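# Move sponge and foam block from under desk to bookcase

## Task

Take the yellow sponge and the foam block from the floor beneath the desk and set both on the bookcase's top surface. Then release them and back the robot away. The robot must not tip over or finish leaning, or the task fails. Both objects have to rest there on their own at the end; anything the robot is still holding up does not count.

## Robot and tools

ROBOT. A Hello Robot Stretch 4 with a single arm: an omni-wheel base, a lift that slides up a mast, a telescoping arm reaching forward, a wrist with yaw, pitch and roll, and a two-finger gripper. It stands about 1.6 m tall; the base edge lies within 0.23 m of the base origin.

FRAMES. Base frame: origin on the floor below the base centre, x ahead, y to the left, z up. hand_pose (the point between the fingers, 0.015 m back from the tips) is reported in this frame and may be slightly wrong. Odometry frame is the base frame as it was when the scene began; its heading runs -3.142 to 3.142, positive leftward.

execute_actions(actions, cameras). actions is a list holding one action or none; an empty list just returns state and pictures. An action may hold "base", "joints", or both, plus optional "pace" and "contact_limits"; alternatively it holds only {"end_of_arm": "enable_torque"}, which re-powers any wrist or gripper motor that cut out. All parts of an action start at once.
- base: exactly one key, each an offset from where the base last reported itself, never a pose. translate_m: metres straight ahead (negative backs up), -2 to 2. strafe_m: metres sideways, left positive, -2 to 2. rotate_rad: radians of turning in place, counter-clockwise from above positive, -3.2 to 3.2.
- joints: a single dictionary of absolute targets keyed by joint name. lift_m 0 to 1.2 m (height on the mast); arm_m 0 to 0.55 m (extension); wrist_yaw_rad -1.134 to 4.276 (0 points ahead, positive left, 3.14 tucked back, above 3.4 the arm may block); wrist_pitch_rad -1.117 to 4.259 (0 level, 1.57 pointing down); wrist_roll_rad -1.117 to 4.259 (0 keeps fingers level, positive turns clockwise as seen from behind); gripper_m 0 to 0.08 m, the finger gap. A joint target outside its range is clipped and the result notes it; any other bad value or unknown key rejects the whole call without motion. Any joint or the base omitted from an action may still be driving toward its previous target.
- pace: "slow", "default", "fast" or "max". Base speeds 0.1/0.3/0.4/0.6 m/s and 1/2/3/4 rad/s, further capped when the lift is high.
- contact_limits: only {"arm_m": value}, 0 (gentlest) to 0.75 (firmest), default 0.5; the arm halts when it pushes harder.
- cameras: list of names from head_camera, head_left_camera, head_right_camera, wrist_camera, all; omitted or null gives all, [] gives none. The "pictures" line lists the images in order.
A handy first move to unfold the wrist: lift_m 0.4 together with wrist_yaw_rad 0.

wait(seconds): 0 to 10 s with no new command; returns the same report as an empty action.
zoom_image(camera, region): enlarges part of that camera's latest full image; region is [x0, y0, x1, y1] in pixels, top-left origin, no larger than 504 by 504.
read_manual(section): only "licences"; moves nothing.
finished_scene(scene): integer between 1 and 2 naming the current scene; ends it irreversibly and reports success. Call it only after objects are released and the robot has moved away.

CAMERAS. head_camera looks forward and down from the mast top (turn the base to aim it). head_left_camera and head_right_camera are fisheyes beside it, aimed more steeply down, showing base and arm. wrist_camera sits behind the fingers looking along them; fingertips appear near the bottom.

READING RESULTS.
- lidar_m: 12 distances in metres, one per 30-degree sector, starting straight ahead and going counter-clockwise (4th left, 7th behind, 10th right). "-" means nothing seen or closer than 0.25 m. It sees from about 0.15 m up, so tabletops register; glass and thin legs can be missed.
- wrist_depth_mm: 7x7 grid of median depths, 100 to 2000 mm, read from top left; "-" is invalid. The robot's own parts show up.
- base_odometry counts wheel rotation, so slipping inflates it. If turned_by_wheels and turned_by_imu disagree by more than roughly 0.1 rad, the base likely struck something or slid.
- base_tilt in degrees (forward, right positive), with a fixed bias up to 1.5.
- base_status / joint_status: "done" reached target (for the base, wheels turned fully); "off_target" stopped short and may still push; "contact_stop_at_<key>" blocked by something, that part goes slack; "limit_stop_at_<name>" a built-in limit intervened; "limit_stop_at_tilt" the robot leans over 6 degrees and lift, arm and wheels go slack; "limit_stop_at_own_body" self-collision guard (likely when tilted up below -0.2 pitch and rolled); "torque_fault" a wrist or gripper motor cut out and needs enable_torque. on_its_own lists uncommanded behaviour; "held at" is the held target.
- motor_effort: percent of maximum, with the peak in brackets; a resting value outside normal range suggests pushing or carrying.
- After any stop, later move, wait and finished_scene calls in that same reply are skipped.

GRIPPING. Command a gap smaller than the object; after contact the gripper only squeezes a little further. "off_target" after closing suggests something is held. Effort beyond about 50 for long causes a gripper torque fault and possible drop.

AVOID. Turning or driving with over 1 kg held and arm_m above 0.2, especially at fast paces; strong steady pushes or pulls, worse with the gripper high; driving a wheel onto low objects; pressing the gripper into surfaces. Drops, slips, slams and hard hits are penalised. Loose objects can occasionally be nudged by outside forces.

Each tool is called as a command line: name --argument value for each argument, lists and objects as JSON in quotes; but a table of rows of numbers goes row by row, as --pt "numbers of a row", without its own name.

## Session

execute_actions --actions '[]'

Scene clock: 0.00 s.
base_odometry: x=+0.000 y=+0.000 heading=+0.000 (m, m, rad; odometry frame)
turned_by_wheels: +0.000 (rad since the last result)
turned_by_imu: +0.000 (rad since the last result)
base_tilt: forward=-0.6 right=+0.2 (deg)
lidar_m: 2.03 1.70 1.64 1.74 1.54 1.45 1.04 2.21 1.61 1.74 2.32 1.91
base_status: not commanded
joint_positions: lift_m=+0.276 arm_m=-0.002 wrist_yaw_rad=+3.135 wrist_pitch_rad=+0.013 wrist_roll_rad=-0.012 gripper_m=+0.040
joint_status: not commanded
motor_effort: lift_m=+22 arm_m=+0 wrist_yaw_rad=+0 wrist_pitch_rad=-9 wrist_roll_rad=-1 gripper_m=+0 wheel_0=+0 wheel_1=+0 wheel_2=+0 (%)
hand_pose: x=-0.0435 y=+0.0888 z=+0.4515 quat_wxyz=(+0.003, -0.006, -0.006, +1.000) (m; base frame)
wrist_depth_mm: - 132 1983 1708 1499 1336 1229 / - 119 162 1708 1537 1366 1255 / - 125 171 1618 1537 1366 1229 / 134 135 1229 1708 1537 1397 1281 / - - 1618 1708 1537 1397 1255 / 1366 1537 147 1255 138 1308 1229 / 976 - - 1078 125 - -
pictures: head_camera, head_left_camera, head_right_camera, wrist_camera
camera_calibration (this result's frames):
wrist_camera: T_world_to_cam=[[0.0391297, 0.998856, -0.0274977, -0.0728157], [0.0616976, -0.0298814, -0.997647, 0.502406], [-0.997328, 0.0373411, -0.0627963, 0.134556], [0, 0, 0, 1]] pos_world=[0.106048, 0.0827205, 0.507672]
Images, in order (width x height): head_camera 420x560, head_left_camera 420x672, head_right_camera 420x672, wrist_camera 616x392.

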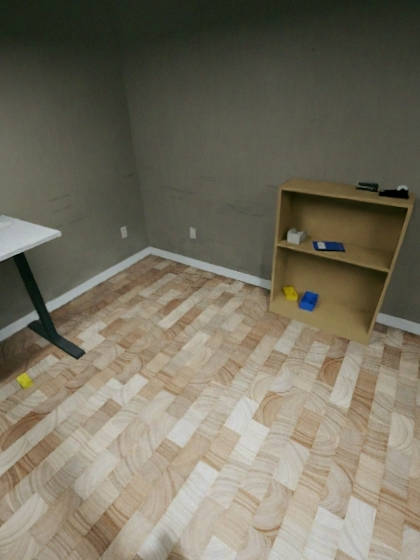

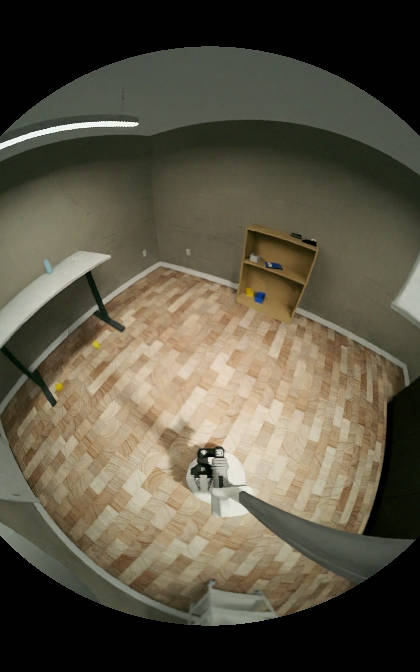

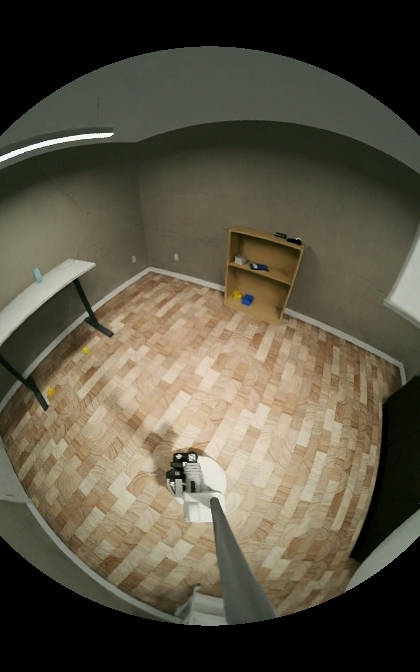

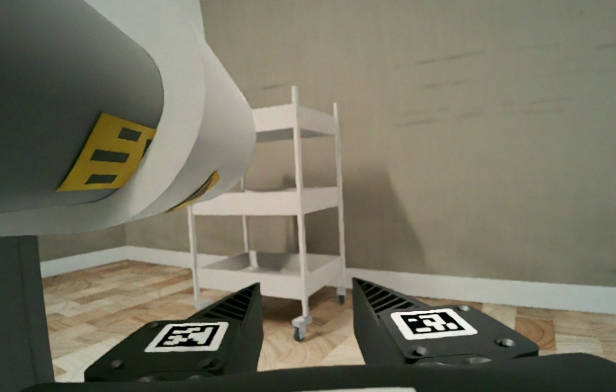

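execute_actions --actions '[{"base":{"rotate_rad":0.83},"joints":{"lift_m":0.4,"wrist_yaw_rad":0,"gripper_m":0.08}}]' --cameras '[]'

execute_actions --actions '[{"base":{"translate_m":1.2},"joints":{"lift_m":0.3,"wrist_pitch_rad":1.57,"arm_m":0.37},"pace":"max"}]' --cameras '["head_left_camera","wrist_camera"]'

Scene clock: 6.17 s.
base_odometry: x=+0.000 y=+0.000 heading=+0.830 (m, m, rad; odometry frame)
turned_by_wheels: +0.830 (rad since the last result)
turned_by_imu: +0.827 (rad since the last result)
base_tilt: forward=-0.6 right=+0.1 (deg)
lidar_m: 1.64 1.62 1.62 1.45 1.02 1.11 1.65 1.65 2.00 1.91 1.94 1.87
base_status: done
joint_positions: lift_m=+0.400 arm_m=-0.002 wrist_yaw_rad=+0.000 wrist_pitch_rad=+0.013 wrist_roll_rad=-0.012 gripper_m=+0.080
joint_status: all done
motor_effort: lift_m=+26(24) arm_m=-1(0) wrist_yaw_rad=+0(6) wrist_pitch_rad=-9(8) wrist_roll_rad=-1(1) gripper_m=+2(4) wheel_0=-2(2) wheel_1=-1(7) wheel_2=+0(7) (%)
hand_pose: x=+0.3813 y=-0.0873 z=+0.5752 quat_wxyz=(+1.000, -0.006, +0.006, +0.000) (m; base frame)
wrist_depth_mm: 1983 - - - - - - / 1921 - - - - - - / 1983 - - - - - - / - - - - - - - / - - - - - - - / 1808 1661 1661 1756 1464 132 1756 / - - 1255 1308 1205 - -
pictures: none
No camera images: the call's "cameras" was empty. Leave "cameras" out to get every camera's image.

Scene clock: 9.87 s.
base_odometry: x=+0.810 y=+0.885 heading=+0.830 (m, m, rad; odometry frame)
turned_by_wheels: +0.000 (rad since the last result)
turned_by_imu: +0.000 (rad since the last result)
base_tilt: forward=-0.6 right=+0.1 (deg)
lidar_m: 0.45 0.47 0.56 1.66 1.70 2.03 2.81 2.85 1.93 1.77 2.04 0.57
base_status: done
joint_positions: lift_m=+0.300 arm_m=+0.368 wrist_yaw_rad=+0.000 wrist_pitch_rad=+1.570 wrist_roll_rad=-0.012 gripper_m=+0.080
joint_status: all done
motor_effort: lift_m=+19(21) arm_m=+9(10) wrist_yaw_rad=-2(1) wrist_pitch_rad=-1(7) wrist_roll_rad=-1(1) gripper_m=+2(1) wheel_0=+0(6) wheel_1=+0(7) wheel_2=+0(13) (%)
hand_pose: x=+0.5396 y=-0.0874 z=+0.2658 quat_wxyz=(+0.707, -0.004, +0.707, +0.004) (m; base frame)
wrist_depth_mm: 397 399 399 402 407 407 379 / 397 399 359 407 407 413 392 / 399 399 404 407 413 415 413 / 404 404 410 410 413 418 421 / 407 407 413 413 418 418 421 / 410 413 413 415 415 132 424 / - - 415 418 421 - -
pictures: head_left_camera, wrist_camera
camera_calibration (this result's frames):
wrist_camera: T_world_to_cam=[[-0.0276566, -0.999099, 0.0321853, -0.079186], [-0.998394, 0.0292009, 0.0485433, 0.575037], [-0.0494394, -0.0307911, -0.998302, 0.442151], [0, 0, 0, 1]] pos_world=[0.593783, -0.082292, 0.416034]
Images, in order (width x height): head_left_camera 420x672, wrist_camera 616x392.

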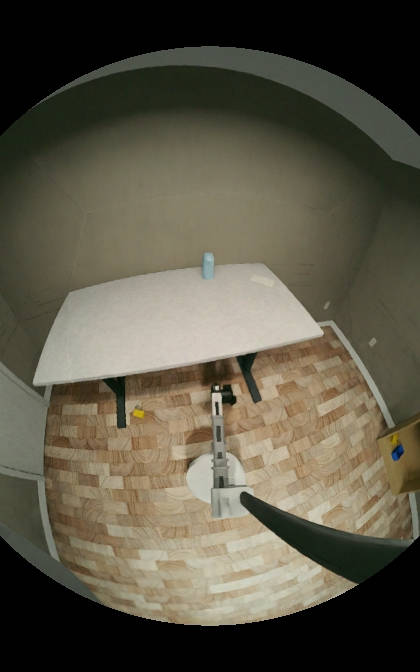

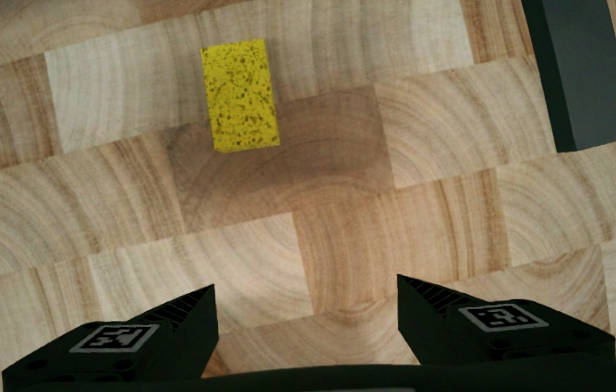

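execute_actions --actions '[{"base":{"strafe_m":0.052},"joints":{"wrist_roll_rad":-0.11,"arm_m":0.5,"lift_m":0.125}}]' --cameras '["wrist_camera"]'

Scene clock: 14.50 s.
base_odometry: x=+0.772 y=+0.921 heading=+0.830 (m, m, rad; odometry frame)
turned_by_wheels: +0.000 (rad since the last result)
turned_by_imu: -0.001 (rad since the last result)
base_tilt: forward=-0.5 right=+0.2 (deg)
lidar_m: 0.45 0.46 0.58 1.60 1.65 1.99 2.84 2.87 1.97 1.82 2.08 0.54
base_status: done
joint_positions: lift_m=+0.125 arm_m=+0.498 wrist_yaw_rad=+0.000 wrist_pitch_rad=+1.570 wrist_roll_rad=-0.110 gripper_m=+0.080
joint_status: all done
motor_effort: lift_m=+17(17) arm_m=+9(10) wrist_yaw_rad=+0(0) wrist_pitch_rad=-2(2) wrist_roll_rad=-2(3) gripper_m=-1(0) wheel_0=+0(9) wheel_1=+0(8) wheel_2=+0(1) (%)
hand_pose: x=+0.6694 y=-0.0874 z=+0.0909 quat_wxyz=(+0.706, -0.039, +0.706, +0.039) (m; base frame)
wrist_depth_mm: 228 229 230 232 233 235 236 / 229 230 232 233 235 236 237 / 230 231 234 236 236 238 239 / 232 234 236 192 238 240 240 / 234 236 236 193 240 241 243 / 236 236 193 194 195 132 - / - - 195 195 242 - -
pictures: wrist_camera
camera_calibration (this result's frames):
wrist_camera: T_world_to_cam=[[0.0700479, -0.997022, 0.0322554, -0.135199], [-0.996465, -0.0684326, 0.0487201, 0.703336], [-0.0463677, -0.0355542, -0.998292, 0.271552], [0, 0, 0, 1]] pos_world=[0.722911, -0.07701, 0.241182]
Images, in order (width x height): wrist_camera 616x392.

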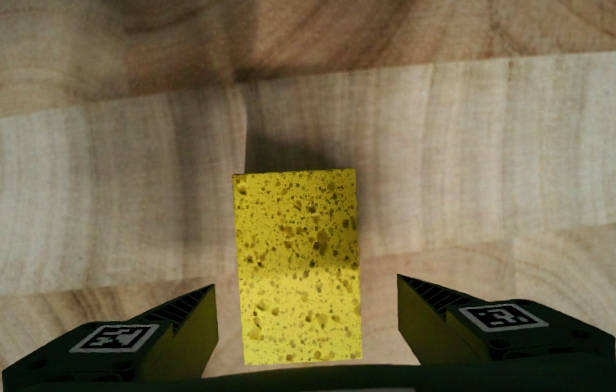

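execute_actions --actions '[{"base":{"strafe_m":0.004},"joints":{"lift_m":0.066,"arm_m":0.51}}]' --cameras '[]'

execute_actions --actions '[{"joints":{"gripper_m":0.045}}]' --cameras '[]'

execute_actions --actions '[{"joints":{"lift_m":0.12}}]' --cameras '[]'

execute_actions --actions '[{"base":{"translate_m":-0.72},"joints":{"arm_m":0.15,"wrist_roll_rad":0,"lift_m":0.2},"pace":"max"}]' --cameras '[]'

execute_actions --actions '[{"base":{"rotate_rad":-1.39}}]' --cameras '[]'

execute_actions --actions '[{"base":{"translate_m":1.38},"joints":{"lift_m":1.2},"pace":"max"}]' --cameras '["head_camera","head_right_camera"]'

Scene clock: 20.40 s.
base_odometry: x=+0.769 y=+0.923 heading=+0.830 (m, m, rad; odometry frame)
turned_by_wheels: +0.000 (rad since the last result)
turned_by_imu: -0.001 (rad since the last result)
base_tilt: forward=-0.5 right=+0.2 (deg)
lidar_m: 0.46 0.44 0.58 1.59 1.64 1.99 2.84 2.86 1.99 1.82 2.10 0.54
base_status: done
joint_positions: lift_m=+0.066 arm_m=+0.508 wrist_yaw_rad=+0.000 wrist_pitch_rad=+1.570 wrist_roll_rad=-0.110 gripper_m=+0.080
joint_status: all done
motor_effort: lift_m=+17(15) arm_m=+9(12) wrist_yaw_rad=+0(2) wrist_pitch_rad=-2(2) wrist_roll_rad=-2(2) gripper_m=-3(1) wheel_0=+2(4) wheel_1=-3(6) wheel_2=+0(1) (%)
hand_pose: x=+0.6794 y=-0.0874 z=+0.0319 quat_wxyz=(+0.706, -0.039, +0.706, +0.039) (m; base frame)
wrist_depth_mm: 170 172 173 174 175 177 - / 172 173 174 176 177 177 178 / 173 174 176 177 178 179 179 / 175 175 176 140 179 180 180 / 176 177 133 134 180 181 182 / 177 177 134 135 135 132 - / - - 135 135 136 - -
pictures: none
No camera images: the call's "cameras" was empty. Leave "cameras" out to get every camera's image.

Scene clock: 21.40 s.
base_odometry: x=+0.769 y=+0.923 heading=+0.830 (m, m, rad; odometry frame)
turned_by_wheels: +0.000 (rad since the last result)
turned_by_imu: +0.000 (rad since the last result)
base_tilt: forward=-0.6 right=+0.2 (deg)
lidar_m: 0.43 0.44 0.57 1.61 1.64 2.01 2.84 2.84 1.93 1.82 2.08 0.52
base_status: not commanded
joint_positions: lift_m=+0.066 arm_m=+0.508 wrist_yaw_rad=+0.000 wrist_pitch_rad=+1.570 wrist_roll_rad=-0.110 gripper_m=+0.060
joint_status: gripper_m off_target (ended at +0.060, target +0.045)
on_its_own: gripper_m is held at +0.055, not at your +0.045, by its contact guard: the fingers met something
motor_effort: lift_m=+17(17) arm_m=+9(9) wrist_yaw_rad=-1(1) wrist_pitch_rad=-2(2) wrist_roll_rad=-2(2) gripper_m=-36(38) wheel_0=+3(2) wheel_1=-3(3) wheel_2=+0(0) (%)
hand_pose: x=+0.6794 y=-0.0874 z=+0.0319 quat_wxyz=(+0.706, -0.039, +0.706, +0.039) (m; base frame)
wrist_depth_mm: 171 172 173 174 175 177 - / 172 173 174 175 176 178 178 / 173 175 175 177 178 179 180 / 174 176 176 141 179 180 181 / 176 176 133 134 180 181 182 / 177 178 134 135 135 182 - / 178 - 134 135 135 - -
pictures: none
No camera images: the call's "cameras" was empty. Leave "cameras" out to get every camera's image.

Scene clock: 22.53 s.
base_odometry: x=+0.769 y=+0.923 heading=+0.830 (m, m, rad; odometry frame)
turned_by_wheels: +0.000 (rad since the last result)
turned_by_imu: +0.000 (rad since the last result)
base_tilt: forward=-0.5 right=+0.1 (deg)
lidar_m: 0.46 0.44 0.58 1.60 1.62 1.98 2.83 2.86 1.95 1.83 2.06 0.54
base_status: not commanded
joint_positions: lift_m=+0.120 arm_m=+0.508 wrist_yaw_rad=+0.000 wrist_pitch_rad=+1.570 wrist_roll_rad=-0.110 gripper_m=+0.060
joint_status: all done
on_its_own: gripper_m is held at +0.055, not at your +0.045, by its contact guard: the fingers met something
motor_effort: lift_m=+26(29) arm_m=+9(9) wrist_yaw_rad=+1(1) wrist_pitch_rad=-1(2) wrist_roll_rad=-2(2) gripper_m=-37(40) wheel_0=+2(2) wheel_1=-3(3) wheel_2=+0(0) (%)
hand_pose: x=+0.6794 y=-0.0874 z=+0.0852 quat_wxyz=(+0.706, -0.039, +0.706, +0.039) (m; base frame)
wrist_depth_mm: 222 224 225 226 228 229 230 / 224 225 226 227 229 230 230 / 225 226 229 229 230 232 233 / 227 228 229 141 233 234 236 / 229 229 133 134 234 236 236 / 230 230 134 135 135 236 238 / 231 - 134 135 135 - -
pictures: none
No camera images: the call's "cameras" was empty. Leave "cameras" out to get every camera's image.

Scene clock: 25.30 s.
base_odometry: x=+0.282 y=+0.392 heading=+0.830 (m, m, rad; odometry frame)
turned_by_wheels: +0.000 (rad since the last result)
turned_by_imu: -0.002 (rad since the last result)
base_tilt: forward=-0.6 right=+0.2 (deg)
lidar_m: 1.17 1.16 1.64 1.47 1.49 1.34 2.13 2.14 2.44 1.89 1.90 1.31
base_status: done
joint_positions: lift_m=+0.200 arm_m=+0.152 wrist_yaw_rad=+0.000 wrist_pitch_rad=+1.570 wrist_roll_rad=+0.000 gripper_m=+0.060
joint_status: all done
on_its_own: gripper_m is held at +0.055, not at your +0.045, by its contact guard: the fingers met something
motor_effort: lift_m=+24(29) arm_m=-8(11) wrist_yaw_rad=+2(1) wrist_pitch_rad=-3(3) wrist_roll_rad=-1(1) gripper_m=-37(37) wheel_0=+0(11) wheel_1=+1(8) wheel_2=+0(13) (%)
hand_pose: x=+0.3225 y=-0.0874 z=+0.1653 quat_wxyz=(+0.707, +0.000, +0.707, +0.000) (m; base frame)
wrist_depth_mm: 300 303 304 307 309 309 314 / 303 304 306 309 310 314 314 / 306 306 309 310 312 314 315 / 306 307 309 141 315 317 317 / 309 310 133 134 315 317 320 / 310 312 134 135 135 319 322 / 310 - 135 135 135 - -
pictures: none
No camera images: the call's "cameras" was empty. Leave "cameras" out to get every camera's image.

Scene clock: 27.27 s.
base_odometry: x=+0.282 y=+0.392 heading=-0.560 (m, m, rad; odometry frame)
turned_by_wheels: -1.390 (rad since the last result)
turned_by_imu: -1.388 (rad since the last result)
base_tilt: forward=-0.6 right=+0.2 (deg)
lidar_m: 1.89 2.31 1.22 1.18 1.24 1.57 1.50 1.35 1.34 2.11 2.20 1.96
base_status: done
joint_positions: lift_m=+0.200 arm_m=+0.152 wrist_yaw_rad=+0.000 wrist_pitch_rad=+1.570 wrist_roll_rad=+0.000 gripper_m=+0.060
joint_status: not commanded
on_its_own: gripper_m is held at +0.055, not at your +0.045, by its contact guard: the fingers met something
motor_effort: lift_m=+24(24) arm_m=-9(8) wrist_yaw_rad=+2(3) wrist_pitch_rad=-1(3) wrist_roll_rad=-1(1) gripper_m=-36(38) wheel_0=+1(6) wheel_1=-1(7) wheel_2=-1(8) (%)
hand_pose: x=+0.3226 y=-0.0874 z=+0.1653 quat_wxyz=(+0.707, +0.000, +0.707, +0.000) (m; base frame)
wrist_depth_mm: 301 301 304 307 307 309 312 / 303 306 304 309 310 312 314 / 304 306 309 310 312 315 315 / 307 309 309 141 315 315 319 / 309 312 134 134 317 319 322 / 309 314 134 135 135 319 322 / 312 - 134 135 135 - -
pictures: none
No camera images: the call's "cameras" was empty. Leave "cameras" out to get every camera's image.

Scene clock: 31.13 s.
base_odometry: x=+1.452 y=-0.341 heading=-0.560 (m, m, rad; odometry frame)
turned_by_wheels: +0.000 (rad since the last result)
turned_by_imu: +0.000 (rad since the last result)
base_tilt: forward=-0.5 right=+0.2 (deg)
lidar_m: 0.52 0.56 1.23 1.95 1.32 1.73 2.90 2.49 2.23 2.12 0.73 0.54
base_status: done
joint_positions: lift_m=+1.200 arm_m=+0.152 wrist_yaw_rad=+0.000 wrist_pitch_rad=+1.570 wrist_roll_rad=+0.000 gripper_m=+0.060
joint_status: all done
on_its_own: gripper_m is held at +0.055, not at your +0.045, by its contact guard: the fingers met something
motor_effort: lift_m=+24(32) arm_m=-8(9) wrist_yaw_rad=-1(1) wrist_pitch_rad=-2(2) wrist_roll_rad=-1(2) gripper_m=-36(36) wheel_0=+0(9) wheel_1=-2(8) wheel_2=+0(15) (%)
hand_pose: x=+0.3226 y=-0.0874 z=+1.1652 quat_wxyz=(+0.707, +0.000, +0.707, +0.000) (m; base frame)
wrist_depth_mm: 500 634 654 640 654 661 580 / 1255 654 647 661 661 661 1308 / 1255 1255 1281 1281 1308 1308 1308 / 1281 1281 1281 141 1308 1308 1308 / 1281 1308 133 134 1308 1336 1336 / 1281 1308 134 135 135 1336 1366 / 1308 - 134 135 135 - -
pictures: head_camera, head_right_camera
Images, in order (width x height): head_camera 420x560, head_right_camera 420x672.

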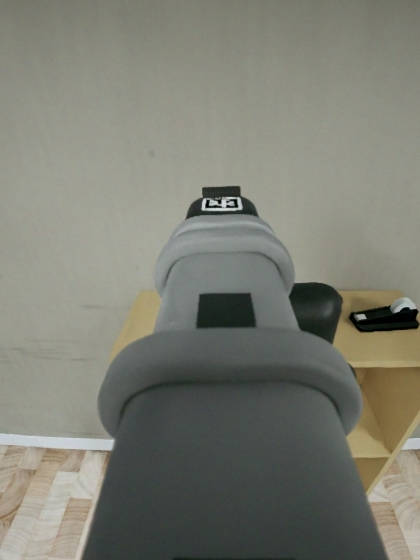

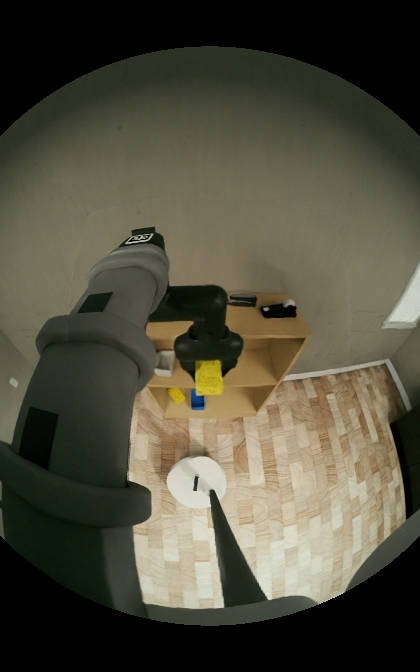

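execute_actions --actions '[{"joints":{"arm_m":0.48},"pace":"fast"}]' --cameras '["wrist_camera"]'

Scene clock: 33.97 s.
base_odometry: x=+1.452 y=-0.341 heading=-0.560 (m, m, rad; odometry frame)
turned_by_wheels: +0.000 (rad since the last result)
turned_by_imu: -0.001 (rad since the last result)
base_tilt: forward=-0.5 right=+0.1 (deg)
lidar_m: 0.49 0.54 1.21 1.95 1.30 1.75 2.92 2.51 2.21 2.10 0.73 0.55
base_status: not commanded
joint_positions: lift_m=+1.200 arm_m=+0.478 wrist_yaw_rad=+0.000 wrist_pitch_rad=+1.570 wrist_roll_rad=+0.000 gripper_m=+0.060
joint_status: all done
on_its_own: gripper_m is held at +0.055, not at your +0.045, by its contact guard: the fingers met something
motor_effort: lift_m=+24(24) arm_m=+9(9) wrist_yaw_rad=-1(1) wrist_pitch_rad=-1(2) wrist_roll_rad=-1(1) gripper_m=-39(36) wheel_0=+0(0) wheel_1=-2(2) wheel_2=+0(0) (%)
hand_pose: x=+0.6495 y=-0.0874 z=+1.1652 quat_wxyz=(+0.707, +0.000, +0.707, +0.000) (m; base frame)
wrist_depth_mm: 242 242 245 246 248 248 251 / 243 244 246 247 249 251 251 / 245 247 247 249 251 244 208 / 246 248 248 141 252 254 255 / 249 250 133 134 254 255 256 / 249 251 134 135 135 255 258 / 251 - 134 135 135 - -
pictures: wrist_camera
camera_calibration (this result's frames):
wrist_camera: T_world_to_cam=[[-0.0392178, -0.998713, 0.0321731, -0.0975365], [-0.997992, 0.0407513, 0.0484825, 0.64198], [-0.0497312, -0.0302072, -0.998306, 1.34575], [0, 0, 0, 1]] pos_world=[0.703792, -0.0829211, 1.31549]
Images, in order (width x height): wrist_camera 616x392.

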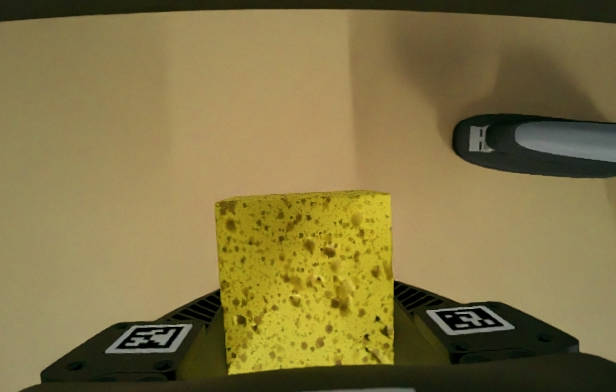

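execute_actions --actions '[{"joints":{"lift_m":1.129}}]' --cameras '[]'

execute_actions --actions '[{"joints":{"gripper_m":0.08}}]' --cameras '[]'

execute_actions --actions '[{"joints":{"lift_m":1.2},"pace":"fast"}]' --cameras '[]'

execute_actions --actions '[{"base":{"translate_m":-0.2},"joints":{"arm_m":0.15},"pace":"max"}]' --cameras '[]'

execute_actions --actions '[{"base":{"rotate_rad":1.57},"joints":{"lift_m":0.25},"pace":"max"}]' --cameras '[]'

execute_actions --actions '[{"base":{"strafe_m":1.58},"pace":"max"}]' --cameras '[]'

execute_actions --actions '[{"base":{"translate_m":0.72},"joints":{"arm_m":0.4,"lift_m":0.3},"pace":"max"}]' --cameras '["wrist_camera"]'

Scene clock: 44.40 s.
base_odometry: x=+1.452 y=-0.341 heading=-0.560 (m, m, rad; odometry frame)
turned_by_wheels: +0.000 (rad since the last result)
turned_by_imu: -0.001 (rad since the last result)
base_tilt: forward=-0.6 right=+0.1 (deg)
lidar_m: 0.52 0.57 1.24 1.92 1.32 1.74 2.91 2.54 2.23 2.10 0.72 0.53
base_status: not commanded
joint_positions: lift_m=+1.129 arm_m=+0.478 wrist_yaw_rad=+0.000 wrist_pitch_rad=+1.570 wrist_roll_rad=+0.000 gripper_m=+0.060
joint_status: all done
on_its_own: gripper_m is held at +0.055, not at your +0.045, by its contact guard: the fingers met something
motor_effort: lift_m=+17(23) arm_m=+9(9) wrist_yaw_rad=-1(2) wrist_pitch_rad=+0(1) wrist_roll_rad=-1(1) gripper_m=-38(39) wheel_0=+0(0) wheel_1=-2(2) wheel_2=+0(0) (%)
hand_pose: x=+0.6495 y=-0.0874 z=+1.0949 quat_wxyz=(+0.707, +0.000, +0.707, +0.000) (m; base frame)
wrist_depth_mm: 174 175 176 178 178 179 - / 175 176 178 179 179 181 181 / 176 178 178 180 181 181 173 / 178 179 179 141 181 183 183 / 179 180 133 134 183 184 185 / 180 181 134 135 135 185 186 / 181 - 134 135 135 - -
pictures: none
No camera images: the call's "cameras" was empty. Leave "cameras" out to get every camera's image.

Scene clock: 45.33 s.
base_odometry: x=+1.452 y=-0.341 heading=-0.560 (m, m, rad; odometry frame)
turned_by_wheels: +0.000 (rad since the last result)
turned_by_imu: +0.000 (rad since the last result)
base_tilt: forward=-0.6 right=+0.1 (deg)
lidar_m: 0.51 0.53 1.22 1.93 1.28 1.72 2.88 2.52 2.20 2.11 0.76 0.51
base_status: not commanded
joint_positions: lift_m=+1.129 arm_m=+0.478 wrist_yaw_rad=+0.000 wrist_pitch_rad=+1.570 wrist_roll_rad=+0.000 gripper_m=+0.080
joint_status: all done
motor_effort: lift_m=+17(16) arm_m=+8(9) wrist_yaw_rad=-2(0) wrist_pitch_rad=-1(1) wrist_roll_rad=-1(1) gripper_m=+0(36) wheel_0=+0(0) wheel_1=-2(2) wheel_2=+0(0) (%)
hand_pose: x=+0.6495 y=-0.0874 z=+1.0949 quat_wxyz=(+0.707, +0.000, +0.707, +0.000) (m; base frame)
wrist_depth_mm: 174 176 176 177 178 180 - / 175 176 177 179 180 180 181 / 177 177 179 179 180 181 173 / 178 178 179 154 182 183 183 / 179 179 136 137 183 184 185 / 180 180 138 138 138 132 - / - - 138 138 139 - -
pictures: none
No camera images: the call's "cameras" was empty. Leave "cameras" out to get every camera's image.

Scene clock: 46.37 s.
base_odometry: x=+1.452 y=-0.341 heading=-0.560 (m, m, rad; odometry frame)
turned_by_wheels: +0.000 (rad since the last result)
turned_by_imu: +0.000 (rad since the last result)
base_tilt: forward=-0.5 right=+0.2 (deg)
lidar_m: 0.50 0.56 1.23 1.95 1.31 1.74 2.86 2.53 2.22 2.11 0.76 0.54
base_status: not commanded
joint_positions: lift_m=+1.200 arm_m=+0.478 wrist_yaw_rad=+0.000 wrist_pitch_rad=+1.570 wrist_roll_rad=+0.000 gripper_m=+0.080
joint_status: all done
motor_effort: lift_m=+26(23) arm_m=+9(9) wrist_yaw_rad=-1(0) wrist_pitch_rad=-1(0) wrist_roll_rad=-1(1) gripper_m=+0(1) wheel_0=+0(0) wheel_1=-2(1) wheel_2=+0(0) (%)
hand_pose: x=+0.6495 y=-0.0874 z=+1.1651 quat_wxyz=(+0.707, +0.000, +0.707, +0.000) (m; base frame)
wrist_depth_mm: 241 243 244 245 247 250 251 / 243 244 246 247 249 251 252 / 245 246 247 250 250 243 208 / 246 248 249 206 252 254 255 / 248 249 251 207 254 255 257 / 250 251 208 210 210 132 - / - - 209 209 257 - -
pictures: none
No camera images: the call's "cameras" was empty. Leave "cameras" out to get every camera's image.

Scene clock: 48.43 s.
base_odometry: x=+1.282 y=-0.234 heading=-0.561 (m, m, rad; odometry frame)
turned_by_wheels: +0.000 (rad since the last result)
turned_by_imu: -0.001 (rad since the last result)
base_tilt: forward=-0.5 right=+0.1 (deg)
lidar_m: 0.69 0.76 1.53 1.23 1.25 1.71 2.69 2.33 2.19 2.10 1.52 0.74
base_status: done
joint_positions: lift_m=+1.200 arm_m=+0.152 wrist_yaw_rad=+0.000 wrist_pitch_rad=+1.570 wrist_roll_rad=+0.000 gripper_m=+0.080
joint_status: all done
motor_effort: lift_m=+26(26) arm_m=-9(11) wrist_yaw_rad=+3(3) wrist_pitch_rad=-3(3) wrist_roll_rad=-1(1) gripper_m=-1(1) wheel_0=-2(5) wheel_1=-1(6) wheel_2=+0(7) (%)
hand_pose: x=+0.3225 y=-0.0874 z=+1.1651 quat_wxyz=(+0.707, +0.000, +0.707, +0.000) (m; base frame)
wrist_depth_mm: 1229 1255 1182 1182 1182 1281 1281 / 1255 1281 1281 1281 1281 1281 1281 / 1281 1255 1281 1281 1308 1281 1336 / 1281 1281 1281 1308 1281 1336 1336 / 1308 1281 1308 1160 1336 1336 1308 / 1281 1308 1098 1118 1336 132 1336 / - - 1098 1098 1336 - -
pictures: none
No camera images: the call's "cameras" was empty. Leave "cameras" out to get every camera's image.

Scene clock: 51.30 s.
base_odometry: x=+1.282 y=-0.234 heading=+1.009 (m, m, rad; odometry frame)
turned_by_wheels: +1.570 (rad since the last result)
turned_by_imu: +1.566 (rad since the last result)
base_tilt: forward=-0.5 right=+0.1 (deg)
lidar_m: 1.33 1.23 1.69 2.67 2.35 2.24 2.15 1.52 0.74 0.70 0.75 1.49
base_status: done
joint_positions: lift_m=+0.250 arm_m=+0.152 wrist_yaw_rad=+0.000 wrist_pitch_rad=+1.570 wrist_roll_rad=+0.000 gripper_m=+0.080
joint_status: all done
motor_effort: lift_m=+18(22) arm_m=-9(9) wrist_yaw_rad=+0(3) wrist_pitch_rad=-2(2) wrist_roll_rad=-1(1) gripper_m=-2(0) wheel_0=-2(7) wheel_1=-2(6) wheel_2=-1(5) (%)
hand_pose: x=+0.3226 y=-0.0874 z=+0.2158 quat_wxyz=(+0.707, +0.000, +0.707, +0.000) (m; base frame)
wrist_depth_mm: 349 349 355 357 357 359 362 / 351 353 357 355 359 364 364 / 353 357 357 359 359 364 368 / 357 357 362 362 364 366 370 / 359 359 362 366 366 370 373 / 359 362 364 368 366 132 373 / - - 368 370 370 - -
pictures: none
No camera images: the call's "cameras" was empty. Leave "cameras" out to get every camera's image.

Scene clock: 55.40 s.
base_odometry: x=-0.055 y=+0.607 heading=+1.009 (m, m, rad; odometry frame)
turned_by_wheels: +0.000 (rad since the last result)
turned_by_imu: -0.001 (rad since the last result)
base_tilt: forward=-0.6 right=+0.1 (deg)
lidar_m: 1.13 1.56 1.17 1.08 1.16 1.12 2.16 2.25 2.71 2.28 1.67 1.20
base_status: done
joint_positions: lift_m=+0.250 arm_m=+0.152 wrist_yaw_rad=+0.000 wrist_pitch_rad=+1.570 wrist_roll_rad=+0.000 gripper_m=+0.080
joint_status: not commanded
motor_effort: lift_m=+19(18) arm_m=-9(9) wrist_yaw_rad=+1(1) wrist_pitch_rad=-2(2) wrist_roll_rad=-1(1) gripper_m=-1(1) wheel_0=+2(13) wheel_1=-2(13) wheel_2=+1(1) (%)
hand_pose: x=+0.3226 y=-0.0874 z=+0.2158 quat_wxyz=(+0.707, +0.000, +0.707, +0.000) (m; base frame)
wrist_depth_mm: 349 351 353 355 357 359 362 / 351 353 355 357 359 362 364 / 353 355 359 359 364 364 368 / 355 357 359 364 364 366 368 / 359 359 362 364 368 370 370 / 362 359 364 366 366 132 373 / - - 368 370 373 - -
pictures: none
No camera images: the call's "cameras" was empty. Leave "cameras" out to get every camera's image.

Scene clock: 58.20 s.
base_odometry: x=+0.328 y=+1.217 heading=+1.009 (m, m, rad; odometry frame)
turned_by_wheels: +0.000 (rad since the last result)
turned_by_imu: +0.000 (rad since the last result)
base_tilt: forward=-0.6 right=+0.2 (deg)
lidar_m: 0.40 0.46 1.11 1.04 1.15 1.60 2.14 2.99 2.39 2.34 0.66 0.46
base_status: done
joint_positions: lift_m=+0.300 arm_m=+0.398 wrist_yaw_rad=+0.000 wrist_pitch_rad=+1.570 wrist_roll_rad=+0.000 gripper_m=+0.080
joint_status: all done
motor_effort: lift_m=+24(27) arm_m=+9(8) wrist_yaw_rad=+1(1) wrist_pitch_rad=-1(3) wrist_roll_rad=-1(1) gripper_m=-1(0) wheel_0=+0(11) wheel_1=-1(8) wheel_2=+1(15) (%)
hand_pose: x=+0.5695 y=-0.0874 z=+0.2653 quat_wxyz=(+0.707, +0.000, +0.707, +0.000) (m; base frame)
wrist_depth_mm: 362 397 399 402 404 407 410 / 366 399 402 404 407 410 413 / 366 402 404 407 410 413 413 / 368 404 364 407 413 415 415 / 375 404 410 410 415 418 421 / 377 373 413 415 418 132 421 / - - 413 418 418 - -
pictures: wrist_camera
camera_calibration (this result's frames):
wrist_camera: T_world_to_cam=[[-0.0394235, -0.998704, 0.0321794, -0.0716041], [-0.997976, 0.040962, 0.0486421, 0.605745], [-0.0498972, -0.0301966, -0.998298, 0.44347], [0, 0, 0, 1]] pos_world=[0.623824, -0.0829326, 0.415554]
Images, in order (width x height): wrist_camera 616x392.

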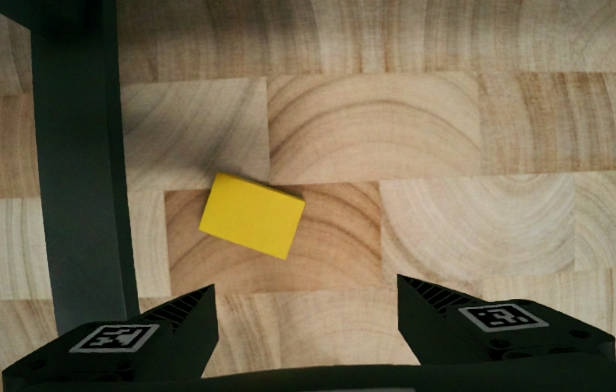

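execute_actions --actions '[{"base":{"strafe_m":0.048},"joints":{"wrist_roll_rad":1.93,"arm_m":0.425,"lift_m":0.125}}]' --cameras '["wrist_camera"]'

Scene clock: 61.53 s.
base_odometry: x=+0.288 y=+1.242 heading=+1.009 (m, m, rad; odometry frame)
turned_by_wheels: +0.000 (rad since the last result)
turned_by_imu: -0.001 (rad since the last result)
base_tilt: forward=-0.5 right=+0.1 (deg)
lidar_m: 0.42 0.45 1.07 1.03 1.10 1.54 1.96 2.99 2.46 2.40 0.64 0.45
base_status: done
joint_positions: lift_m=+0.125 arm_m=+0.423 wrist_yaw_rad=+0.000 wrist_pitch_rad=+1.570 wrist_roll_rad=+1.930 gripper_m=+0.080
joint_status: all done
motor_effort: lift_m=+17(24) arm_m=+9(4) wrist_yaw_rad=+2(1) wrist_pitch_rad=-2(2) wrist_roll_rad=+0(5) gripper_m=+2(2) wheel_0=-1(8) wheel_1=-1(7) wheel_2=+0(1) (%)
hand_pose: x=+0.5944 y=-0.0874 z=+0.0909 quat_wxyz=(+0.403, +0.581, +0.403, -0.581) (m; base frame)
wrist_depth_mm: 227 229 229 231 233 234 235 / 229 229 231 233 235 235 236 / 230 232 234 236 236 236 238 / 233 234 236 231 237 239 238 / 235 236 237 193 239 241 242 / 236 237 195 195 195 132 - / - - 195 196 243 - -
pictures: wrist_camera
camera_calibration (this result's frames):
wrist_camera: T_world_to_cam=[[-0.921287, 0.387596, 0.0316253, 0.580452], [0.388759, 0.920002, 0.0496305, -0.108502], [-0.00985872, 0.0580186, -0.998267, 0.25455], [0, 0, 0, 1]] pos_world=[0.579453, -0.139928, 0.241137]
Images, in order (width x height): wrist_camera 616x392.

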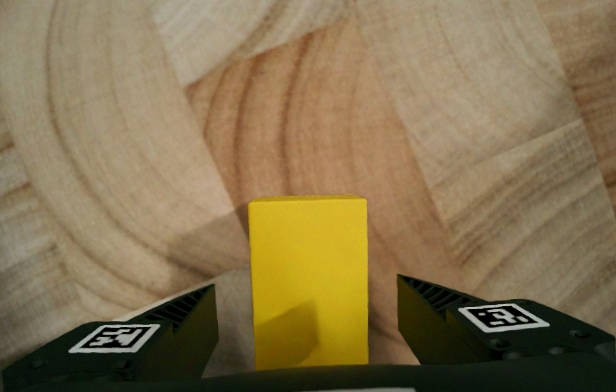

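execute_actions --actions '[{"joints":{"lift_m":0.066}}]' --cameras '[]'

execute_actions --actions '[{"joints":{"gripper_m":0.045}}]' --cameras '[]'

execute_actions --actions '[{"joints":{"lift_m":0.12}}]' --cameras '[]'

execute_actions --actions '[{"base":{"translate_m":-0.57},"joints":{"arm_m":0.2,"wrist_roll_rad":0,"lift_m":0.2},"pace":"max"}]' --cameras '[]'

execute_actions --actions '[{"base":{"rotate_rad":-1.57}}]' --cameras '[]'

execute_actions --actions '[{"base":{"translate_m":1.83},"joints":{"lift_m":1.2},"pace":"max"}]' --cameras '[]'

execute_actions --actions '[{"joints":{"arm_m":0.48},"pace":"fast"}]' --cameras '["wrist_camera"]'

Scene clock: 68.27 s.
base_odometry: x=+0.288 y=+1.242 heading=+1.009 (m, m, rad; odometry frame)
turned_by_wheels: +0.000 (rad since the last result)
turned_by_imu: -0.001 (rad since the last result)
base_tilt: forward=-0.6 right=+0.2 (deg)
lidar_m: 0.40 0.44 1.09 1.03 1.10 1.51 1.97 2.98 2.43 2.39 0.65 0.44
base_status: not commanded
joint_positions: lift_m=+0.066 arm_m=+0.423 wrist_yaw_rad=+0.000 wrist_pitch_rad=+1.570 wrist_roll_rad=+1.930 gripper_m=+0.080
joint_status: all done
motor_effort: lift_m=+17(13) arm_m=+9(9) wrist_yaw_rad=+1(1) wrist_pitch_rad=-1(2) wrist_roll_rad=+0(0) gripper_m=-1(0) wheel_0=-1(1) wheel_1=-1(1) wheel_2=+0(0) (%)
hand_pose: x=+0.5944 y=-0.0874 z=+0.0319 quat_wxyz=(+0.403, +0.581, +0.403, -0.581) (m; base frame)
wrist_depth_mm: 170 171 173 174 174 176 - / 172 173 174 175 176 177 177 / 173 174 176 176 177 178 179 / 175 176 176 177 178 179 180 / 176 177 178 134 136 181 182 / 178 178 135 135 135 132 - / - - 135 135 136 - -
pictures: none
No camera images: the call's "cameras" was empty. Leave "cameras" out to get every camera's image.

Scene clock: 69.30 s.
base_odometry: x=+0.288 y=+1.242 heading=+1.009 (m, m, rad; odometry frame)
turned_by_wheels: +0.000 (rad since the last result)
turned_by_imu: +0.000 (rad since the last result)
base_tilt: forward=-0.6 right=+0.1 (deg)
lidar_m: 0.41 0.44 1.08 1.01 1.09 1.54 1.97 2.98 2.40 2.38 0.63 0.42
base_status: not commanded
joint_positions: lift_m=+0.066 arm_m=+0.423 wrist_yaw_rad=+0.000 wrist_pitch_rad=+1.570 wrist_roll_rad=+1.930 gripper_m=+0.058
joint_status: gripper_m off_target (ended at +0.058, target +0.045)
on_its_own: gripper_m is held at +0.053, not at your +0.045, by its contact guard: the fingers met something
motor_effort: lift_m=+17(17) arm_m=+9(9) wrist_yaw_rad=+0(1) wrist_pitch_rad=-2(2) wrist_roll_rad=+0(0) gripper_m=-38(37) wheel_0=-1(1) wheel_1=-1(1) wheel_2=+0(1) (%)
hand_pose: x=+0.5944 y=-0.0874 z=+0.0319 quat_wxyz=(+0.403, +0.581, +0.403, -0.581) (m; base frame)
wrist_depth_mm: 171 172 173 173 174 175 - / 172 173 174 175 176 176 177 / 173 174 175 176 177 178 179 / 174 176 176 177 178 179 180 / 176 177 178 134 179 180 182 / 177 178 134 135 135 181 - / 179 - 135 135 132 - -
pictures: none
No camera images: the call's "cameras" was empty. Leave "cameras" out to get every camera's image.

Scene clock: 70.43 s.
base_odometry: x=+0.288 y=+1.242 heading=+1.009 (m, m, rad; odometry frame)
turned_by_wheels: +0.000 (rad since the last result)
turned_by_imu: +0.000 (rad since the last result)
base_tilt: forward=-0.6 right=+0.2 (deg)
lidar_m: 0.42 0.43 1.06 1.02 1.11 1.51 1.99 2.99 2.45 2.40 0.65 0.45
base_status: not commanded
joint_positions: lift_m=+0.120 arm_m=+0.423 wrist_yaw_rad=+0.000 wrist_pitch_rad=+1.570 wrist_roll_rad=+1.930 gripper_m=+0.058
joint_status: all done
on_its_own: gripper_m is held at +0.053, not at your +0.045, by its contact guard: the fingers met something
motor_effort: lift_m=+26(30) arm_m=+9(9) wrist_yaw_rad=+0(2) wrist_pitch_rad=-2(2) wrist_roll_rad=+0(0) gripper_m=-40(37) wheel_0=-1(1) wheel_1=-1(1) wheel_2=+0(0) (%)
hand_pose: x=+0.5944 y=-0.0874 z=+0.0852 quat_wxyz=(+0.403, +0.581, +0.403, -0.581) (m; base frame)
wrist_depth_mm: 222 223 224 225 226 228 229 / 223 224 226 227 228 229 231 / 225 226 228 229 229 231 232 / 228 228 229 230 231 233 234 / 228 230 231 133 233 235 236 / 230 231 134 135 135 236 238 / 232 - 135 135 132 - -
pictures: none
No camera images: the call's "cameras" was empty. Leave "cameras" out to get every camera's image.

Scene clock: 72.93 s.
base_odometry: x=-0.016 y=+0.760 heading=+1.009 (m, m, rad; odometry frame)
turned_by_wheels: +0.000 (rad since the last result)
turned_by_imu: -0.001 (rad since the last result)
base_tilt: forward=-0.6 right=+0.1 (deg)
lidar_m: 0.98 1.48 1.10 1.04 1.10 1.23 2.31 2.39 2.42 2.35 1.51 1.05
base_status: done
joint_positions: lift_m=+0.200 arm_m=+0.202 wrist_yaw_rad=+0.000 wrist_pitch_rad=+1.570 wrist_roll_rad=+0.000 gripper_m=+0.058
joint_status: all done
on_its_own: gripper_m is held at +0.053, not at your +0.045, by its contact guard: the fingers met something
motor_effort: lift_m=+24(27) arm_m=-8(7) wrist_yaw_rad=+2(3) wrist_pitch_rad=-2(0) wrist_roll_rad=-2(10) gripper_m=-39(39) wheel_0=+1(8) wheel_1=+1(9) wheel_2=-1(14) (%)
hand_pose: x=+0.3725 y=-0.0874 z=+0.1653 quat_wxyz=(+0.707, +0.000, +0.707, +0.000) (m; base frame)
wrist_depth_mm: 300 301 303 306 309 310 310 / 301 304 306 307 310 312 312 / 304 306 307 310 312 314 315 / 306 307 309 309 312 315 317 / 309 309 310 134 315 317 319 / 310 312 134 135 135 320 322 / 312 - 135 135 133 - -
pictures: none
No camera images: the call's "cameras" was empty. Leave "cameras" out to get every camera's image.

Scene clock: 75.00 s.
base_odometry: x=-0.016 y=+0.760 heading=-0.561 (m, m, rad; odometry frame)
turned_by_wheels: -1.570 (rad since the last result)
turned_by_imu: -1.567 (rad since the last result)
base_tilt: forward=-0.5 right=+0.1 (deg)
lidar_m: 2.33 1.48 1.06 0.97 1.50 1.10 1.05 1.10 1.22 2.29 2.37 2.43
base_status: done
joint_positions: lift_m=+0.200 arm_m=+0.202 wrist_yaw_rad=+0.000 wrist_pitch_rad=+1.570 wrist_roll_rad=+0.000 gripper_m=+0.058
joint_status: not commanded
on_its_own: gripper_m is held at +0.053, not at your +0.045, by its contact guard: the fingers met something
motor_effort: lift_m=+24(24) arm_m=-9(9) wrist_yaw_rad=-2(1) wrist_pitch_rad=-1(2) wrist_roll_rad=-3(3) gripper_m=-37(38) wheel_0=+1(6) wheel_1=+0(7) wheel_2=+0(8) (%)
hand_pose: x=+0.3726 y=-0.0874 z=+0.1653 quat_wxyz=(+0.707, +0.000, +0.707, +0.000) (m; base frame)
wrist_depth_mm: 300 303 304 307 307 310 310 / 301 304 304 307 309 312 312 / 304 304 307 309 312 314 315 / 306 307 310 312 314 315 319 / 309 310 312 134 315 320 319 / 312 310 134 135 135 319 322 / 312 - 135 136 133 - -
pictures: none
No camera images: the call's "cameras" was empty. Leave "cameras" out to get every camera's image.

Scene clock: 79.63 s.
base_odometry: x=+1.534 y=-0.214 heading=-0.561 (m, m, rad; odometry frame)
turned_by_wheels: +0.000 (rad since the last result)
turned_by_imu: +0.001 (rad since the last result)
base_tilt: forward=-0.6 right=+0.2 (deg)
lidar_m: 0.52 0.90 1.22 1.79 1.18 1.45 2.89 2.55 2.40 2.29 0.72 0.53
base_status: done
joint_positions: lift_m=+1.200 arm_m=+0.202 wrist_yaw_rad=+0.000 wrist_pitch_rad=+1.570 wrist_roll_rad=+0.000 gripper_m=+0.058
joint_status: all done
on_its_own: gripper_m is held at +0.053, not at your +0.045, by its contact guard: the fingers met something
motor_effort: lift_m=+24(33) arm_m=-8(9) wrist_yaw_rad=+0(0) wrist_pitch_rad=-2(3) wrist_roll_rad=-3(2) gripper_m=-38(39) wheel_0=+1(8) wheel_1=+0(8) wheel_2=+1(13) (%)
hand_pose: x=+0.3726 y=-0.0874 z=+1.1652 quat_wxyz=(+0.707, +0.000, +0.707, +0.000) (m; base frame)
wrist_depth_mm: 279 349 621 647 647 654 661 / 1255 500 647 654 654 661 661 / 1255 1308 1281 1205 1205 1182 1308 / 1281 1281 1281 1281 1281 1336 1308 / 1308 1308 1308 134 1308 1336 1308 / 1308 1308 134 135 135 1336 1336 / 1308 - 135 136 132 - -
pictures: none
No camera images: the call's "cameras" was empty. Leave "cameras" out to get every camera's image.

Scene clock: 81.30 s.
base_odometry: x=+1.534 y=-0.214 heading=-0.561 (m, m, rad; odometry frame)
turned_by_wheels: +0.000 (rad since the last result)
turned_by_imu: +0.000 (rad since the last result)
base_tilt: forward=-0.5 right=+0.2 (deg)
lidar_m: 0.51 0.87 1.20 1.80 1.16 1.44 2.89 2.57 2.38 2.27 0.71 0.53
base_status: not commanded
joint_positions: lift_m=+1.200 arm_m=+0.478 wrist_yaw_rad=+0.000 wrist_pitch_rad=+1.570 wrist_roll_rad=+0.000 gripper_m=+0.058
joint_status: all done
on_its_own: gripper_m is held at +0.053, not at your +0.045, by its contact guard: the fingers met something
motor_effort: lift_m=+24(24) arm_m=+9(11) wrist_yaw_rad=+0(0) wrist_pitch_rad=-1(1) wrist_roll_rad=-1(2) gripper_m=-41(37) wheel_0=+1(1) wheel_1=+0(0) wheel_2=+1(1) (%)
hand_pose: x=+0.6496 y=-0.0874 z=+1.1652 quat_wxyz=(+0.707, +0.000, +0.707, +0.000) (m; base frame)
wrist_depth_mm: 241 243 244 245 247 248 250 / 243 245 246 247 249 250 252 / 246 248 247 249 250 252 253 / 246 248 249 249 251 254 219 / 248 249 251 134 253 255 211 / 251 251 134 135 135 241 212 / 1281 - 135 135 132 - -
pictures: wrist_camera
camera_calibration (this result's frames):
wrist_camera: T_world_to_cam=[[-0.0392939, -0.99871, 0.0321735, -0.0974854], [-0.997989, 0.0408277, 0.0484931, 0.642001], [-0.0497441, -0.0302033, -0.998305, 1.34574], [0, 0, 0, 1]] pos_world=[0.703822, -0.0829253, 1.31546]
Images, in order (width x height): wrist_camera 616x392.

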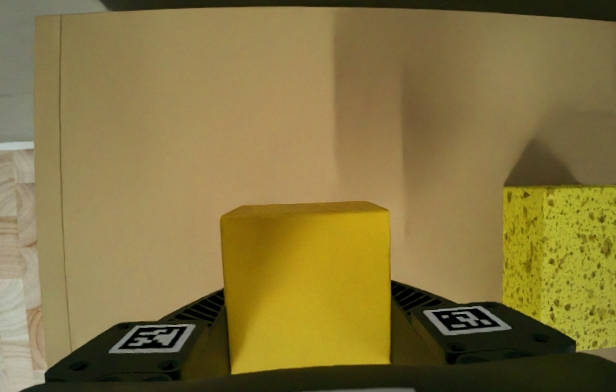

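execute_actions --actions '[{"joints":{"lift_m":1.128,"arm_m":0.5}}]' --cameras '[]'

execute_actions --actions '[{"joints":{"gripper_m":0.08}}]' --cameras '[]'

execute_actions --actions '[{"joints":{"lift_m":1.2},"pace":"fast"}]' --cameras '[]'

execute_actions --actions '[{"base":{"translate_m":-0.2},"joints":{"arm_m":0.1},"pace":"max"}]' --cameras '[]'

finished_scene --scene 2

Scene clock: 86.00 s.
base_odometry: x=+1.534 y=-0.214 heading=-0.561 (m, m, rad; odometry frame)
turned_by_wheels: +0.000 (rad since the last result)
turned_by_imu: -0.001 (rad since the last result)
base_tilt: forward=-0.5 right=+0.1 (deg)
lidar_m: 0.51 0.84 1.21 1.77 1.18 1.47 2.88 2.57 2.39 2.28 0.73 0.55
base_status: not commanded
joint_positions: lift_m=+1.128 arm_m=+0.498 wrist_yaw_rad=+0.000 wrist_pitch_rad=+1.570 wrist_roll_rad=+0.000 gripper_m=+0.058
joint_status: all done
on_its_own: gripper_m is held at +0.053, not at your +0.045, by its contact guard: the fingers met something
motor_effort: lift_m=+17(21) arm_m=+9(8) wrist_yaw_rad=+1(0) wrist_pitch_rad=-1(2) wrist_roll_rad=-1(1) gripper_m=-39(38) wheel_0=+0(0) wheel_1=+0(0) wheel_2=+1(0) (%)
hand_pose: x=+0.6694 y=-0.0874 z=+1.0939 quat_wxyz=(+0.707, +0.000, +0.707, +0.000) (m; base frame)
wrist_depth_mm: 173 174 175 176 177 178 - / 174 175 176 177 178 179 180 / 175 176 177 178 180 181 181 / 176 177 179 179 180 182 183 / 178 179 179 133 182 183 184 / 179 180 134 135 135 183 - / 180 - 135 135 133 - -
pictures: none
No camera images: the call's "cameras" was empty. Leave "cameras" out to get every camera's image.

Scene clock: 86.93 s.
base_odometry: x=+1.534 y=-0.214 heading=-0.561 (m, m, rad; odometry frame)
turned_by_wheels: +0.000 (rad since the last result)
turned_by_imu: +0.000 (rad since the last result)
base_tilt: forward=-0.6 right=+0.1 (deg)
lidar_m: 0.50 0.85 1.21 1.76 1.16 1.47 2.89 2.56 2.40 2.29 0.72 0.54
base_status: not commanded
joint_positions: lift_m=+1.128 arm_m=+0.498 wrist_yaw_rad=+0.000 wrist_pitch_rad=+1.570 wrist_roll_rad=+0.000 gripper_m=+0.080
joint_status: all done
motor_effort: lift_m=+17(17) arm_m=+9(9) wrist_yaw_rad=+1(0) wrist_pitch_rad=-2(2) wrist_roll_rad=-2(1) gripper_m=+2(38) wheel_0=+1(1) wheel_1=+0(0) wheel_2=+0(1) (%)
hand_pose: x=+0.6694 y=-0.0874 z=+1.0939 quat_wxyz=(+0.707, +0.000, +0.707, +0.000) (m; base frame)
wrist_depth_mm: 173 174 175 176 178 178 - / 173 176 176 177 178 179 180 / 175 176 177 178 180 180 182 / 177 178 178 179 181 182 182 / 178 179 136 136 182 183 184 / 179 180 136 137 138 132 - / - - 137 137 138 - -
pictures: none
No camera images: the call's "cameras" was empty. Leave "cameras" out to get every camera's image.

Scene clock: 87.97 s.
base_odometry: x=+1.534 y=-0.214 heading=-0.561 (m, m, rad; odometry frame)
turned_by_wheels: +0.000 (rad since the last result)
turned_by_imu: +0.000 (rad since the last result)
base_tilt: forward=-0.6 right=+0.1 (deg)
lidar_m: 0.51 0.88 1.23 1.79 1.17 1.49 2.89 2.55 2.35 2.29 0.75 0.54
base_status: not commanded
joint_positions: lift_m=+1.200 arm_m=+0.498 wrist_yaw_rad=+0.000 wrist_pitch_rad=+1.570 wrist_roll_rad=+0.000 gripper_m=+0.080
joint_status: all done
motor_effort: lift_m=+25(30) arm_m=+9(9) wrist_yaw_rad=-1(1) wrist_pitch_rad=-2(1) wrist_roll_rad=-1(1) gripper_m=+0(0) wheel_0=+1(1) wheel_1=+0(0) wheel_2=+1(0) (%)
hand_pose: x=+0.6694 y=-0.0874 z=+1.1651 quat_wxyz=(+0.707, +0.000, +0.707, +0.000) (m; base frame)
wrist_depth_mm: 303 298 274 279 285 320 342 / 243 244 246 247 249 251 251 / 245 246 248 250 251 252 253 / 246 248 249 249 252 255 255 / 248 249 251 208 254 255 211 / 249 250 208 208 210 132 - / - - 254 210 256 - -
pictures: none
No camera images: the call's "cameras" was empty. Leave "cameras" out to get every camera's image.

Scene clock: 90.03 s.
base_odometry: x=+1.364 y=-0.107 heading=-0.561 (m, m, rad; odometry frame)
turned_by_wheels: +0.000 (rad since the last result)
turned_by_imu: -0.001 (rad since the last result)
base_tilt: forward=-0.6 right=+0.2 (deg)
lidar_m: 0.72 1.07 1.51 1.34 1.07 1.48 2.67 2.42 2.38 2.26 1.49 0.75
base_status: done
joint_positions: lift_m=+1.200 arm_m=+0.102 wrist_yaw_rad=+0.000 wrist_pitch_rad=+1.571 wrist_roll_rad=+0.000 gripper_m=+0.080
joint_status: all done
motor_effort: lift_m=+25(25) arm_m=-9(7) wrist_yaw_rad=-1(2) wrist_pitch_rad=-2(3) wrist_roll_rad=-1(2) gripper_m=-1(1) wheel_0=-1(2) wheel_1=+0(7) wheel_2=-1(10) (%)
hand_pose: x=+0.2725 y=-0.0874 z=+1.1651 quat_wxyz=(+0.707, +0.000, +0.707, +0.000) (m; base frame)
wrist_depth_mm: 1255 1281 1255 1182 1205 1182 1281 / 1255 1281 1281 1281 1281 1281 1281 / 1255 1281 1281 1281 1281 1308 1336 / 1281 1281 1281 1308 1281 1336 1308 / 1281 1281 1308 1098 1308 1308 1336 / 1281 1281 1098 1118 1308 132 1336 / - - 1118 1118 1308 - -
pictures: none
No camera images: the call's "cameras" was empty. Leave "cameras" out to get every camera's image.

The scene is finished: the task was done.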